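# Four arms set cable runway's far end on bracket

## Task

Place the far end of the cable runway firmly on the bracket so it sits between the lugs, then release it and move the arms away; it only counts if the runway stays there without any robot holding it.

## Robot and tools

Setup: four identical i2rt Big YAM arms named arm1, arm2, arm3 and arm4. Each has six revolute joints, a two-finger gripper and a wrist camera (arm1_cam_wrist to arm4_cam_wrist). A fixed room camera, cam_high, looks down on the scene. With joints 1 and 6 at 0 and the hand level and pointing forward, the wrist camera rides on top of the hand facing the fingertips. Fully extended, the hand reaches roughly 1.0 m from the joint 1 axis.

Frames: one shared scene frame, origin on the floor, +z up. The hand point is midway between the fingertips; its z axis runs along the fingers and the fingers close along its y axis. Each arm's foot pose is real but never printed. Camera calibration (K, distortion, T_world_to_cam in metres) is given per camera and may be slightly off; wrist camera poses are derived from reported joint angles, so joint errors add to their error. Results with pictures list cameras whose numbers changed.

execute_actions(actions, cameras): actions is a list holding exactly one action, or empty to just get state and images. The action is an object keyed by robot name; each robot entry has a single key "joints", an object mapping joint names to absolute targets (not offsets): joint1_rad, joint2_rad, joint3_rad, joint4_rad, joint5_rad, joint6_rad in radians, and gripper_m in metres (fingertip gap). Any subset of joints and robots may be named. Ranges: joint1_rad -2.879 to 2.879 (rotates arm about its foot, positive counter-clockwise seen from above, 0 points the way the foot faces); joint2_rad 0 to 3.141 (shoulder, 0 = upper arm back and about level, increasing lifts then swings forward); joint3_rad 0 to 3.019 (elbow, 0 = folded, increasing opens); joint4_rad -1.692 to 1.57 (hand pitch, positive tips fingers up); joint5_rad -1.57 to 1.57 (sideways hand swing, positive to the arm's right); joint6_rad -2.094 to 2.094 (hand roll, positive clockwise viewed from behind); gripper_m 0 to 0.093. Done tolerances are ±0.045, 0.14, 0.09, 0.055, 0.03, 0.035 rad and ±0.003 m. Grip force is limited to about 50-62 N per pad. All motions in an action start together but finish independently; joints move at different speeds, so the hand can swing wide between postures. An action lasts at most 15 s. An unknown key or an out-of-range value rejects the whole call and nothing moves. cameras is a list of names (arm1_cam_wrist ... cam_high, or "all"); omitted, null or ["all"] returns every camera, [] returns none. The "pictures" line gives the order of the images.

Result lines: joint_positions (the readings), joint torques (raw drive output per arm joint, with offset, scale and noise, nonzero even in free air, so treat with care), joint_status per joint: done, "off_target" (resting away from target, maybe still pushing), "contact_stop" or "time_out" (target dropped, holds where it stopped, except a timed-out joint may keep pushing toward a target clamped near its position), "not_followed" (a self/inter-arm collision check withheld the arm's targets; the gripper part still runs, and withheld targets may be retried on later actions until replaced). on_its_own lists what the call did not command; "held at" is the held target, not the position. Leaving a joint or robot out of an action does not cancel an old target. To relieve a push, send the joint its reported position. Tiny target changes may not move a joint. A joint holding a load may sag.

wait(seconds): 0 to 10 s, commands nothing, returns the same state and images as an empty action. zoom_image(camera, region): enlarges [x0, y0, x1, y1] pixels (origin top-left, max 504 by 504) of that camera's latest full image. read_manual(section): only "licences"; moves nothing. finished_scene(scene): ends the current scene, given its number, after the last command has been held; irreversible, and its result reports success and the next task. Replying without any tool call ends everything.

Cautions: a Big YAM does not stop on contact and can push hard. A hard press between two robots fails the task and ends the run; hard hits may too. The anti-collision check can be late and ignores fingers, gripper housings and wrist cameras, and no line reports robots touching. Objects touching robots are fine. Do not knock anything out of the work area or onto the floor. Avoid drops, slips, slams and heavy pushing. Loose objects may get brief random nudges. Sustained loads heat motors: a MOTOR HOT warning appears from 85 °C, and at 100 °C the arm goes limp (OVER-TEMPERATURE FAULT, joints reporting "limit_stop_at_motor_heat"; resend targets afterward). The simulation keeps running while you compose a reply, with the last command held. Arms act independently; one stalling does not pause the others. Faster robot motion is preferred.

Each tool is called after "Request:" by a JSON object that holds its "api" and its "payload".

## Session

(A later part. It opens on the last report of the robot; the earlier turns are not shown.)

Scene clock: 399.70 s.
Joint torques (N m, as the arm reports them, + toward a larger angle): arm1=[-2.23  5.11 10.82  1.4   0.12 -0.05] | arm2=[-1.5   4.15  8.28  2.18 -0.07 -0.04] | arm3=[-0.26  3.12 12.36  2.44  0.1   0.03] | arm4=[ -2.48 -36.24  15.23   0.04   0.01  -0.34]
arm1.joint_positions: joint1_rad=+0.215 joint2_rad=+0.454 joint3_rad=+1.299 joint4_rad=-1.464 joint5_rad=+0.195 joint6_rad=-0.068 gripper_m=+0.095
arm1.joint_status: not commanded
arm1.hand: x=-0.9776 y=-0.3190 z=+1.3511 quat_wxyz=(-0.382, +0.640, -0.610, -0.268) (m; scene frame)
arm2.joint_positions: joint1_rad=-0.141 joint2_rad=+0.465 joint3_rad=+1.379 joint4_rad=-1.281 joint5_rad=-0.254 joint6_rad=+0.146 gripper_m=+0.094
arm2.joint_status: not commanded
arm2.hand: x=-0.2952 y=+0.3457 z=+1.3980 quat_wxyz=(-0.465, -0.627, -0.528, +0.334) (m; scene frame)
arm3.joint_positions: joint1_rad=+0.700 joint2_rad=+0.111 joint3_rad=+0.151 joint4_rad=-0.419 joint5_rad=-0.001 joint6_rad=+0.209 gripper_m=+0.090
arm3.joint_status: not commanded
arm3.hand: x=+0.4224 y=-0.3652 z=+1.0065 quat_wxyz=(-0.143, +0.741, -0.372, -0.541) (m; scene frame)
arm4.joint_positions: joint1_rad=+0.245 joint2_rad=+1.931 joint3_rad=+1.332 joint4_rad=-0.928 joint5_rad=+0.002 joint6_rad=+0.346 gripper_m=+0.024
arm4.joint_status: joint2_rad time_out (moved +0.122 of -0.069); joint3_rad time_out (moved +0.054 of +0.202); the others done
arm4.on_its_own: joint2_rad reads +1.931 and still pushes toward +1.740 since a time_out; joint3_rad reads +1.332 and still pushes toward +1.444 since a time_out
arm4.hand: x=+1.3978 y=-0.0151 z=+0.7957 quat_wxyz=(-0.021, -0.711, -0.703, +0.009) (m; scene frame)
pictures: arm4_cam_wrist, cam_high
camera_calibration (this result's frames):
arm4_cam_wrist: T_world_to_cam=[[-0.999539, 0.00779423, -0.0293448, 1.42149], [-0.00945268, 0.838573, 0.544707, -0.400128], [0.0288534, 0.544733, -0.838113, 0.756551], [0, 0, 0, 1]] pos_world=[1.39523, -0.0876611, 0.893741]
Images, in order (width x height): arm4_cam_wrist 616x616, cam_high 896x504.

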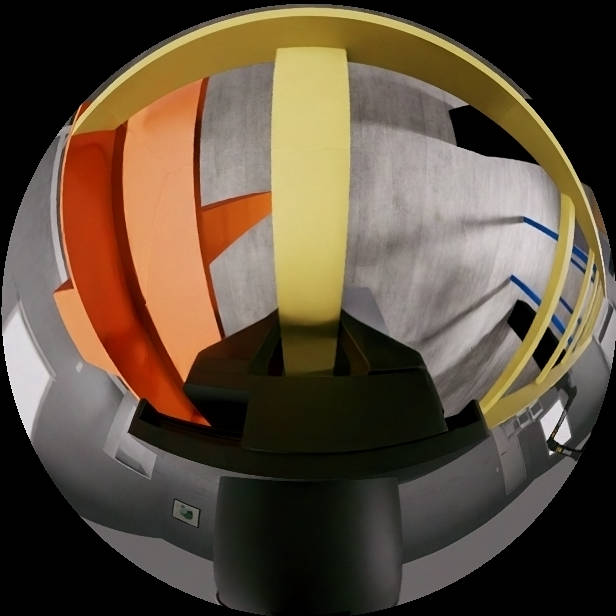

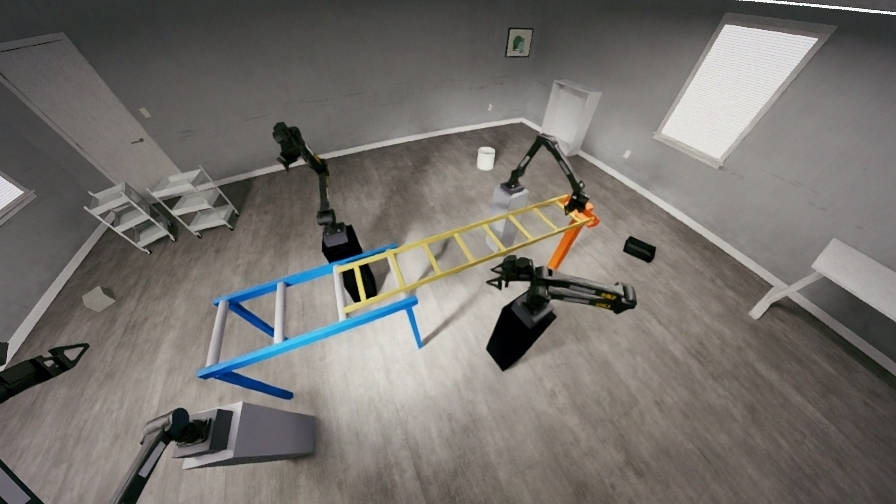

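Request:
{"api": "execute_actions", "payload": {"actions": [{"arm4":{"joints":{"joint1_rad":0.24,"joint4_rad":-0.85}}}], "cameras": []}}

Request:
{"api": "execute_actions", "payload": {"actions": [{"arm4":{"joints":{"joint2_rad":1.84}}}], "cameras": ["arm4_cam_wrist","cam_high"]}}

Request:
{"api": "zoom_image", "payload": {"camera": "cam_high", "region": [540, 180, 610, 240]}}

Scene clock: 410.67 s.
Joint torques (N m, as the arm reports them, + toward a larger angle): arm1=[-2.2   4.77 10.83  1.44  0.13 -0.04] | arm2=[-1.55  4.11  8.29  2.18 -0.07 -0.04] | arm3=[-0.17  3.16 12.35  2.46  0.1   0.04] | arm4=[ -1.35 -36.18  15.23   2.16   0.06  -0.38]
arm1.joint_positions: joint1_rad=+0.215 joint2_rad=+0.454 joint3_rad=+1.299 joint4_rad=-1.464 joint5_rad=+0.195 joint6_rad=-0.068 gripper_m=+0.095
arm1.joint_status: not commanded
arm1.hand: x=-0.9776 y=-0.3190 z=+1.3511 quat_wxyz=(-0.382, +0.640, -0.610, -0.268) (m; scene frame)
arm2.joint_positions: joint1_rad=-0.141 joint2_rad=+0.465 joint3_rad=+1.379 joint4_rad=-1.281 joint5_rad=-0.254 joint6_rad=+0.146 gripper_m=+0.094
arm2.joint_status: not commanded
arm2.hand: x=-0.2952 y=+0.3457 z=+1.3980 quat_wxyz=(-0.465, -0.627, -0.528, +0.334) (m; scene frame)
arm3.joint_positions: joint1_rad=+0.700 joint2_rad=+0.111 joint3_rad=+0.151 joint4_rad=-0.419 joint5_rad=-0.001 joint6_rad=+0.209 gripper_m=+0.090
arm3.joint_status: not commanded
arm3.hand: x=+0.4224 y=-0.3652 z=+1.0065 quat_wxyz=(-0.143, +0.741, -0.372, -0.541) (m; scene frame)
arm4.joint_positions: joint1_rad=+0.244 joint2_rad=+1.931 joint3_rad=+1.332 joint4_rad=-0.895 joint5_rad=+0.000 joint6_rad=+0.348 gripper_m=+0.024
arm4.joint_status: all done
arm4.on_its_own: joint2_rad reads +1.931 and still pushes toward +1.740 since a time_out; joint3_rad reads +1.332 and still pushes toward +1.444 since a time_out
arm4.hand: x=+1.4001 y=-0.0230 z=+0.7962 quat_wxyz=(-0.036, -0.712, -0.701, +0.015) (m; scene frame)
pictures: none
No camera images: the call's "cameras" was empty. Leave "cameras" out to get every camera's image.

Scene clock: 411.47 s.
Joint torques (N m, as the arm reports them, + toward a larger angle): arm1=[-2.21  4.88 10.83  1.4   0.11 -0.04] | arm2=[-1.6   4.1   8.3   2.15 -0.07 -0.04] | arm3=[-0.24  3.15 12.35  2.46  0.1   0.04] | arm4=[ -1.47 -31.74  15.03   1.22  -0.17  -0.38]
arm1.joint_positions: joint1_rad=+0.215 joint2_rad=+0.454 joint3_rad=+1.299 joint4_rad=-1.464 joint5_rad=+0.195 joint6_rad=-0.068 gripper_m=+0.095
arm1.joint_status: not commanded
arm1.hand: x=-0.9776 y=-0.3190 z=+1.3511 quat_wxyz=(-0.382, +0.640, -0.610, -0.268) (m; scene frame)
arm2.joint_positions: joint1_rad=-0.141 joint2_rad=+0.465 joint3_rad=+1.379 joint4_rad=-1.281 joint5_rad=-0.254 joint6_rad=+0.146 gripper_m=+0.094
arm2.joint_status: not commanded
arm2.hand: x=-0.2952 y=+0.3457 z=+1.3980 quat_wxyz=(-0.465, -0.627, -0.528, +0.334) (m; scene frame)
arm3.joint_positions: joint1_rad=+0.700 joint2_rad=+0.111 joint3_rad=+0.151 joint4_rad=-0.419 joint5_rad=-0.001 joint6_rad=+0.209 gripper_m=+0.090
arm3.joint_status: not commanded
arm3.hand: x=+0.4224 y=-0.3652 z=+1.0065 quat_wxyz=(-0.143, +0.741, -0.372, -0.541) (m; scene frame)
arm4.joint_positions: joint1_rad=+0.244 joint2_rad=+1.974 joint3_rad=+1.332 joint4_rad=-0.871 joint5_rad=+0.007 joint6_rad=+0.349 gripper_m=+0.024
arm4.joint_status: all done
arm4.on_its_own: joint3_rad reads +1.332 and still pushes toward +1.444 since a time_out
arm4.hand: x=+1.3991 y=-0.0231 z=+0.7737 quat_wxyz=(-0.026, -0.713, -0.701, +0.014) (m; scene frame)
pictures: arm4_cam_wrist, cam_high
camera_calibration (this result's frames):
arm4_cam_wrist: T_world_to_cam=[[-0.999492, 0.0118517, -0.0295757, 1.4224], [-0.00570759, 0.846631, 0.532149, -0.376762], [0.0313466, 0.532048, -0.846134, 0.744838], [0, 0, 0, 1]] pos_world=[1.39618, -0.0941687, 0.872795]
Images, in order (width x height): arm4_cam_wrist 616x616, cam_high 896x504.

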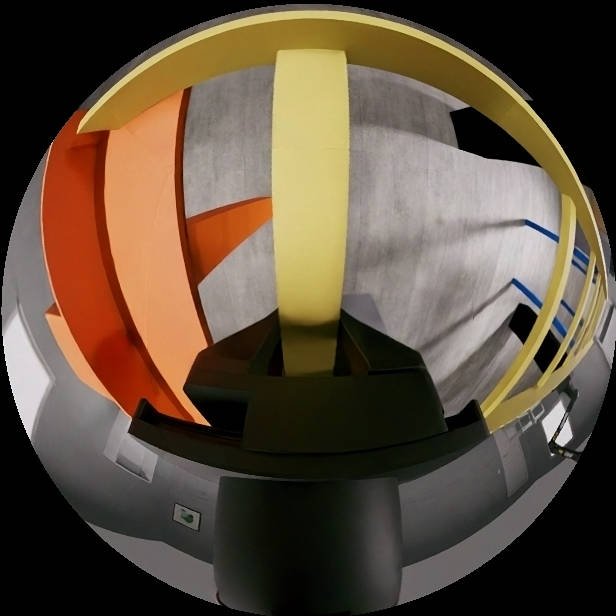

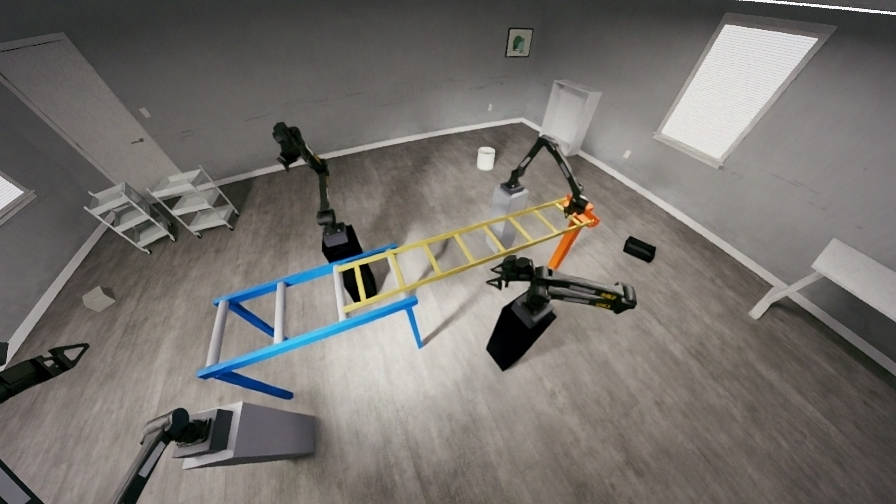

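Region (540, 180, 610, 240) of cam_high's 896x504 image, scaled by 7.200, with more detail than that image has; it fills the top 432 rows of this view, and the rest is white.

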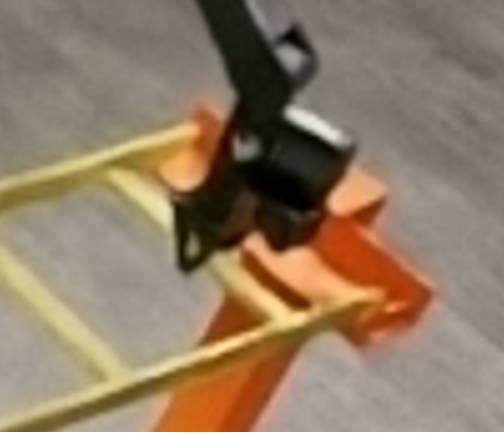

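Request:
{"api": "execute_actions", "payload": {"actions": [{"arm4":{"joints":{"joint1_rad":0.295}}}], "cameras": []}}

Request:
{"api": "execute_actions", "payload": {"actions": [{"arm4":{"joints":{"joint2_rad":1.97,"joint3_rad":1.345}}}], "cameras": ["arm4_cam_wrist"]}}

Scene clock: 416.13 s.
Joint torques (N m, as the arm reports them, + toward a larger angle): arm1=[-2.09  4.74 10.83  1.39  0.12 -0.03] | arm2=[-1.54  4.08  8.3   2.19 -0.07 -0.05] | arm3=[-0.17  3.17 12.36  2.45  0.1   0.04] | arm4=[  1.27 -31.51  15.03   1.25  -0.36  -0.49]
arm1.joint_positions: joint1_rad=+0.215 joint2_rad=+0.454 joint3_rad=+1.299 joint4_rad=-1.464 joint5_rad=+0.195 joint6_rad=-0.068 gripper_m=+0.095
arm1.joint_status: not commanded
arm1.hand: x=-0.9776 y=-0.3190 z=+1.3511 quat_wxyz=(-0.382, +0.640, -0.610, -0.268) (m; scene frame)
arm2.joint_positions: joint1_rad=-0.141 joint2_rad=+0.465 joint3_rad=+1.379 joint4_rad=-1.281 joint5_rad=-0.254 joint6_rad=+0.146 gripper_m=+0.094
arm2.joint_status: not commanded
arm2.hand: x=-0.2952 y=+0.3457 z=+1.3980 quat_wxyz=(-0.465, -0.627, -0.528, +0.334) (m; scene frame)
arm3.joint_positions: joint1_rad=+0.700 joint2_rad=+0.111 joint3_rad=+0.151 joint4_rad=-0.419 joint5_rad=-0.001 joint6_rad=+0.209 gripper_m=+0.090
arm3.joint_status: not commanded
arm3.hand: x=+0.4224 y=-0.3652 z=+1.0065 quat_wxyz=(-0.143, +0.741, -0.372, -0.541) (m; scene frame)
arm4.joint_positions: joint1_rad=+0.260 joint2_rad=+1.974 joint3_rad=+1.332 joint4_rad=-0.871 joint5_rad=+0.011 joint6_rad=+0.361 gripper_m=+0.024
arm4.joint_status: all done
arm4.on_its_own: joint3_rad reads +1.332 and still pushes toward +1.444 since a time_out
arm4.hand: x=+1.4067 y=-0.0205 z=+0.7737 quat_wxyz=(-0.025, -0.711, -0.702, +0.016) (m; scene frame)
pictures: none
No camera images: the call's "cameras" was empty. Leave "cameras" out to get every camera's image.

Scene clock: 416.83 s.
Joint torques (N m, as the arm reports them, + toward a larger angle): arm1=[-1.97  4.87 10.85  1.41  0.11 -0.04] | arm2=[-1.54  4.08  8.3   2.18 -0.07 -0.04] | arm3=[-0.24  3.19 12.35  2.44  0.1   0.04] | arm4=[  1.07 -20.48   8.32   1.14  -0.36  -0.5 ]
arm1.joint_positions: joint1_rad=+0.215 joint2_rad=+0.454 joint3_rad=+1.299 joint4_rad=-1.464 joint5_rad=+0.195 joint6_rad=-0.068 gripper_m=+0.095
arm1.joint_status: not commanded
arm1.hand: x=-0.9776 y=-0.3190 z=+1.3511 quat_wxyz=(-0.382, +0.640, -0.610, -0.268) (m; scene frame)
arm2.joint_positions: joint1_rad=-0.141 joint2_rad=+0.465 joint3_rad=+1.379 joint4_rad=-1.281 joint5_rad=-0.254 joint6_rad=+0.146 gripper_m=+0.094
arm2.joint_status: not commanded
arm2.hand: x=-0.2952 y=+0.3457 z=+1.3980 quat_wxyz=(-0.465, -0.627, -0.528, +0.334) (m; scene frame)
arm3.joint_positions: joint1_rad=+0.700 joint2_rad=+0.111 joint3_rad=+0.151 joint4_rad=-0.419 joint5_rad=-0.001 joint6_rad=+0.209 gripper_m=+0.090
arm3.joint_status: not commanded
arm3.hand: x=+0.4224 y=-0.3652 z=+1.0065 quat_wxyz=(-0.143, +0.741, -0.372, -0.541) (m; scene frame)
arm4.joint_positions: joint1_rad=+0.260 joint2_rad=+1.978 joint3_rad=+1.327 joint4_rad=-0.869 joint5_rad=+0.011 joint6_rad=+0.361 gripper_m=+0.024
arm4.joint_status: all done
arm4.hand: x=+1.4059 y=-0.0184 z=+0.7704 quat_wxyz=(-0.022, -0.711, -0.702, +0.015) (m; scene frame)
pictures: arm4_cam_wrist
camera_calibration (this result's frames):
arm4_cam_wrist: T_world_to_cam=[[-0.999686, 0.00837788, -0.0236243, 1.4247], [-0.0055754, 0.844559, 0.535434, -0.381714], [0.0244379, 0.535397, -0.844247, 0.747747], [0, 0, 0, 1]] pos_world=[1.40385, -0.0898977, 0.869324]
Images, in order (width x height): arm4_cam_wrist 616x616.

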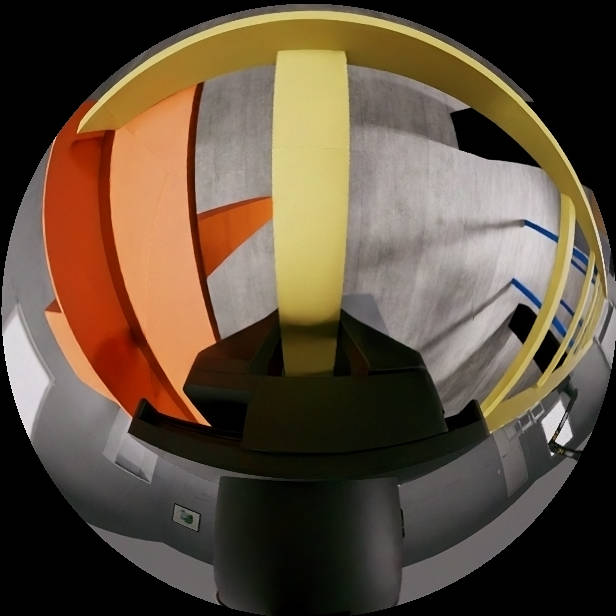

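Request:
{"api": "execute_actions", "payload": {"actions": [{"arm4":{"joints":{"joint1_rad":0.26,"gripper_m":0.055}}}], "cameras": []}}

Request:
{"api": "execute_actions", "payload": {"actions": [{"arm4":{"joints":{"joint2_rad":1.2}}}], "cameras": ["arm4_cam_wrist","cam_high"]}}

Scene clock: 422.17 s.
Joint torques (N m, as the arm reports them, + toward a larger angle): arm1=[-2.15  4.88 10.82  1.37  0.13 -0.04] | arm2=[-1.57  4.13  8.3   2.18 -0.07 -0.04] | arm3=[-0.2   3.11 12.36  2.46  0.09  0.04] | arm4=[ -1.09 -20.21   8.39   0.93   0.02  -0.19]
arm1.joint_positions: joint1_rad=+0.215 joint2_rad=+0.454 joint3_rad=+1.299 joint4_rad=-1.464 joint5_rad=+0.195 joint6_rad=-0.068 gripper_m=+0.095
arm1.joint_status: not commanded
arm1.hand: x=-0.9776 y=-0.3190 z=+1.3511 quat_wxyz=(-0.382, +0.640, -0.610, -0.268) (m; scene frame)
arm2.joint_positions: joint1_rad=-0.141 joint2_rad=+0.465 joint3_rad=+1.379 joint4_rad=-1.281 joint5_rad=-0.254 joint6_rad=+0.146 gripper_m=+0.094
arm2.joint_status: not commanded
arm2.hand: x=-0.2952 y=+0.3457 z=+1.3980 quat_wxyz=(-0.465, -0.627, -0.528, +0.334) (m; scene frame)
arm3.joint_positions: joint1_rad=+0.700 joint2_rad=+0.111 joint3_rad=+0.151 joint4_rad=-0.419 joint5_rad=-0.001 joint6_rad=+0.209 gripper_m=+0.090
arm3.joint_status: not commanded
arm3.hand: x=+0.4224 y=-0.3652 z=+1.0065 quat_wxyz=(-0.143, +0.741, -0.372, -0.541) (m; scene frame)
arm4.joint_positions: joint1_rad=+0.260 joint2_rad=+1.974 joint3_rad=+1.327 joint4_rad=-0.861 joint5_rad=+0.002 joint6_rad=+0.333 gripper_m=+0.055
arm4.joint_status: all done
arm4.hand: x=+1.4084 y=-0.0203 z=+0.7728 quat_wxyz=(-0.030, -0.701, -0.712, +0.013) (m; scene frame)
pictures: none
No camera images: the call's "cameras" was empty. Leave "cameras" out to get every camera's image.

Scene clock: 423.77 s.
Joint torques (N m, as the arm reports them, + toward a larger angle): arm1=[-2.05  4.92 10.85  1.4   0.12 -0.04] | arm2=[-1.58  4.06  8.33  2.18 -0.07 -0.05] | arm3=[-0.24  3.2  12.35  2.45  0.1   0.04] | arm4=[-1.25 -8.47 10.72  1.93  0.   -0.23]
arm1.joint_positions: joint1_rad=+0.215 joint2_rad=+0.454 joint3_rad=+1.299 joint4_rad=-1.464 joint5_rad=+0.195 joint6_rad=-0.068 gripper_m=+0.095
arm1.joint_status: not commanded
arm1.hand: x=-0.9776 y=-0.3190 z=+1.3511 quat_wxyz=(-0.382, +0.640, -0.610, -0.268) (m; scene frame)
arm2.joint_positions: joint1_rad=-0.141 joint2_rad=+0.465 joint3_rad=+1.379 joint4_rad=-1.281 joint5_rad=-0.254 joint6_rad=+0.146 gripper_m=+0.094
arm2.joint_status: not commanded
arm2.hand: x=-0.2952 y=+0.3457 z=+1.3980 quat_wxyz=(-0.465, -0.627, -0.528, +0.334) (m; scene frame)
arm3.joint_positions: joint1_rad=+0.700 joint2_rad=+0.111 joint3_rad=+0.151 joint4_rad=-0.419 joint5_rad=-0.001 joint6_rad=+0.209 gripper_m=+0.090
arm3.joint_status: not commanded
arm3.hand: x=+0.4224 y=-0.3652 z=+1.0065 quat_wxyz=(-0.143, +0.741, -0.372, -0.541) (m; scene frame)
arm4.joint_positions: joint1_rad=+0.260 joint2_rad=+1.193 joint3_rad=+1.332 joint4_rad=-0.856 joint5_rad=+0.002 joint6_rad=+0.332 gripper_m=+0.055
arm4.joint_status: all done
arm4.hand: x=+1.3916 y=+0.0216 z=+1.1945 quat_wxyz=(-0.375, -0.639, -0.648, +0.178) (m; scene frame)
pictures: arm4_cam_wrist, cam_high
camera_calibration (this result's frames):
arm4_cam_wrist: T_world_to_cam=[[-0.958173, -0.131791, -0.254039, 1.64054], [-0.0803304, 0.975825, -0.203254, 0.340904], [0.274685, -0.174345, -0.945596, 0.872844], [0, 0, 0, 1]] pos_world=[1.35955, 0.0357214, 1.31141]
Images, in order (width x height): arm4_cam_wrist 616x616, cam_high 896x504.

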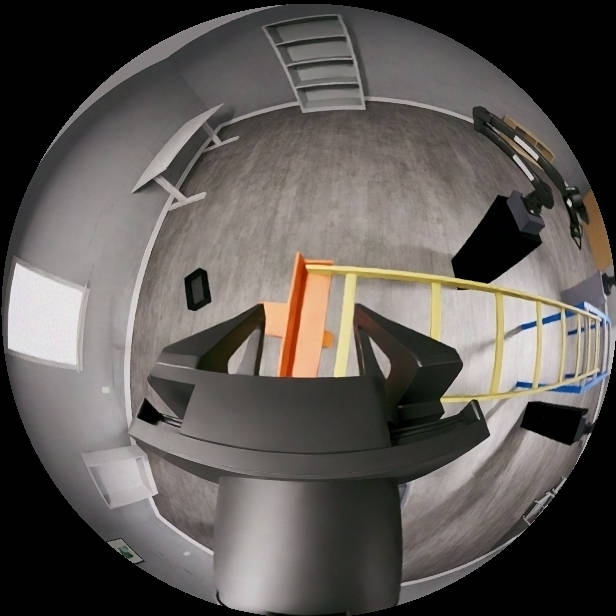

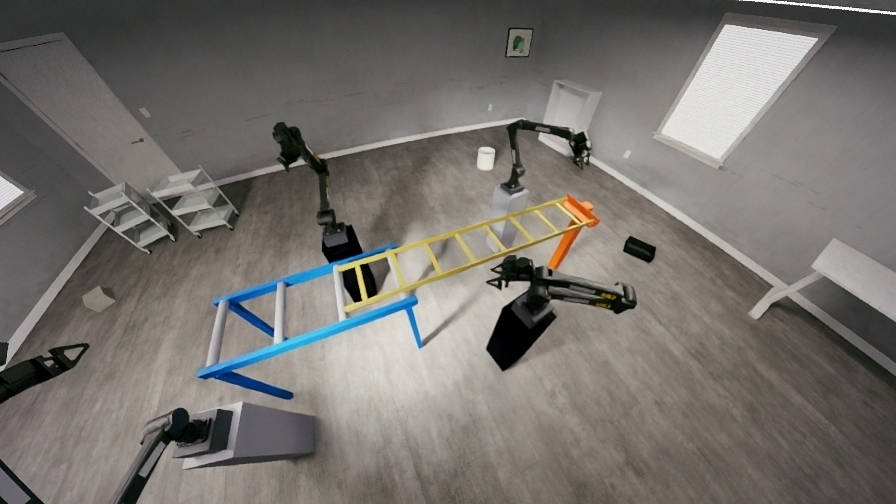

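Request:
{"api": "zoom_image", "payload": {"camera": "cam_high", "region": [540, 180, 610, 240]}}

Region (540, 180, 610, 240) of cam_high's 896x504 image, scaled by 7.200, with more detail than that image has; it fills the top 432 rows of this view, and the rest is white.

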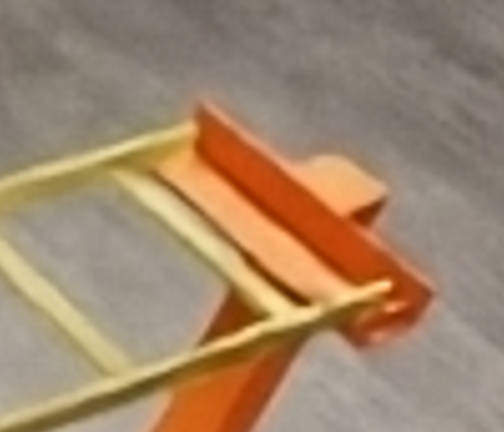

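Request:
{"api": "finished_scene", "payload": {"scene": 1}}

The scene is finished: the task was done.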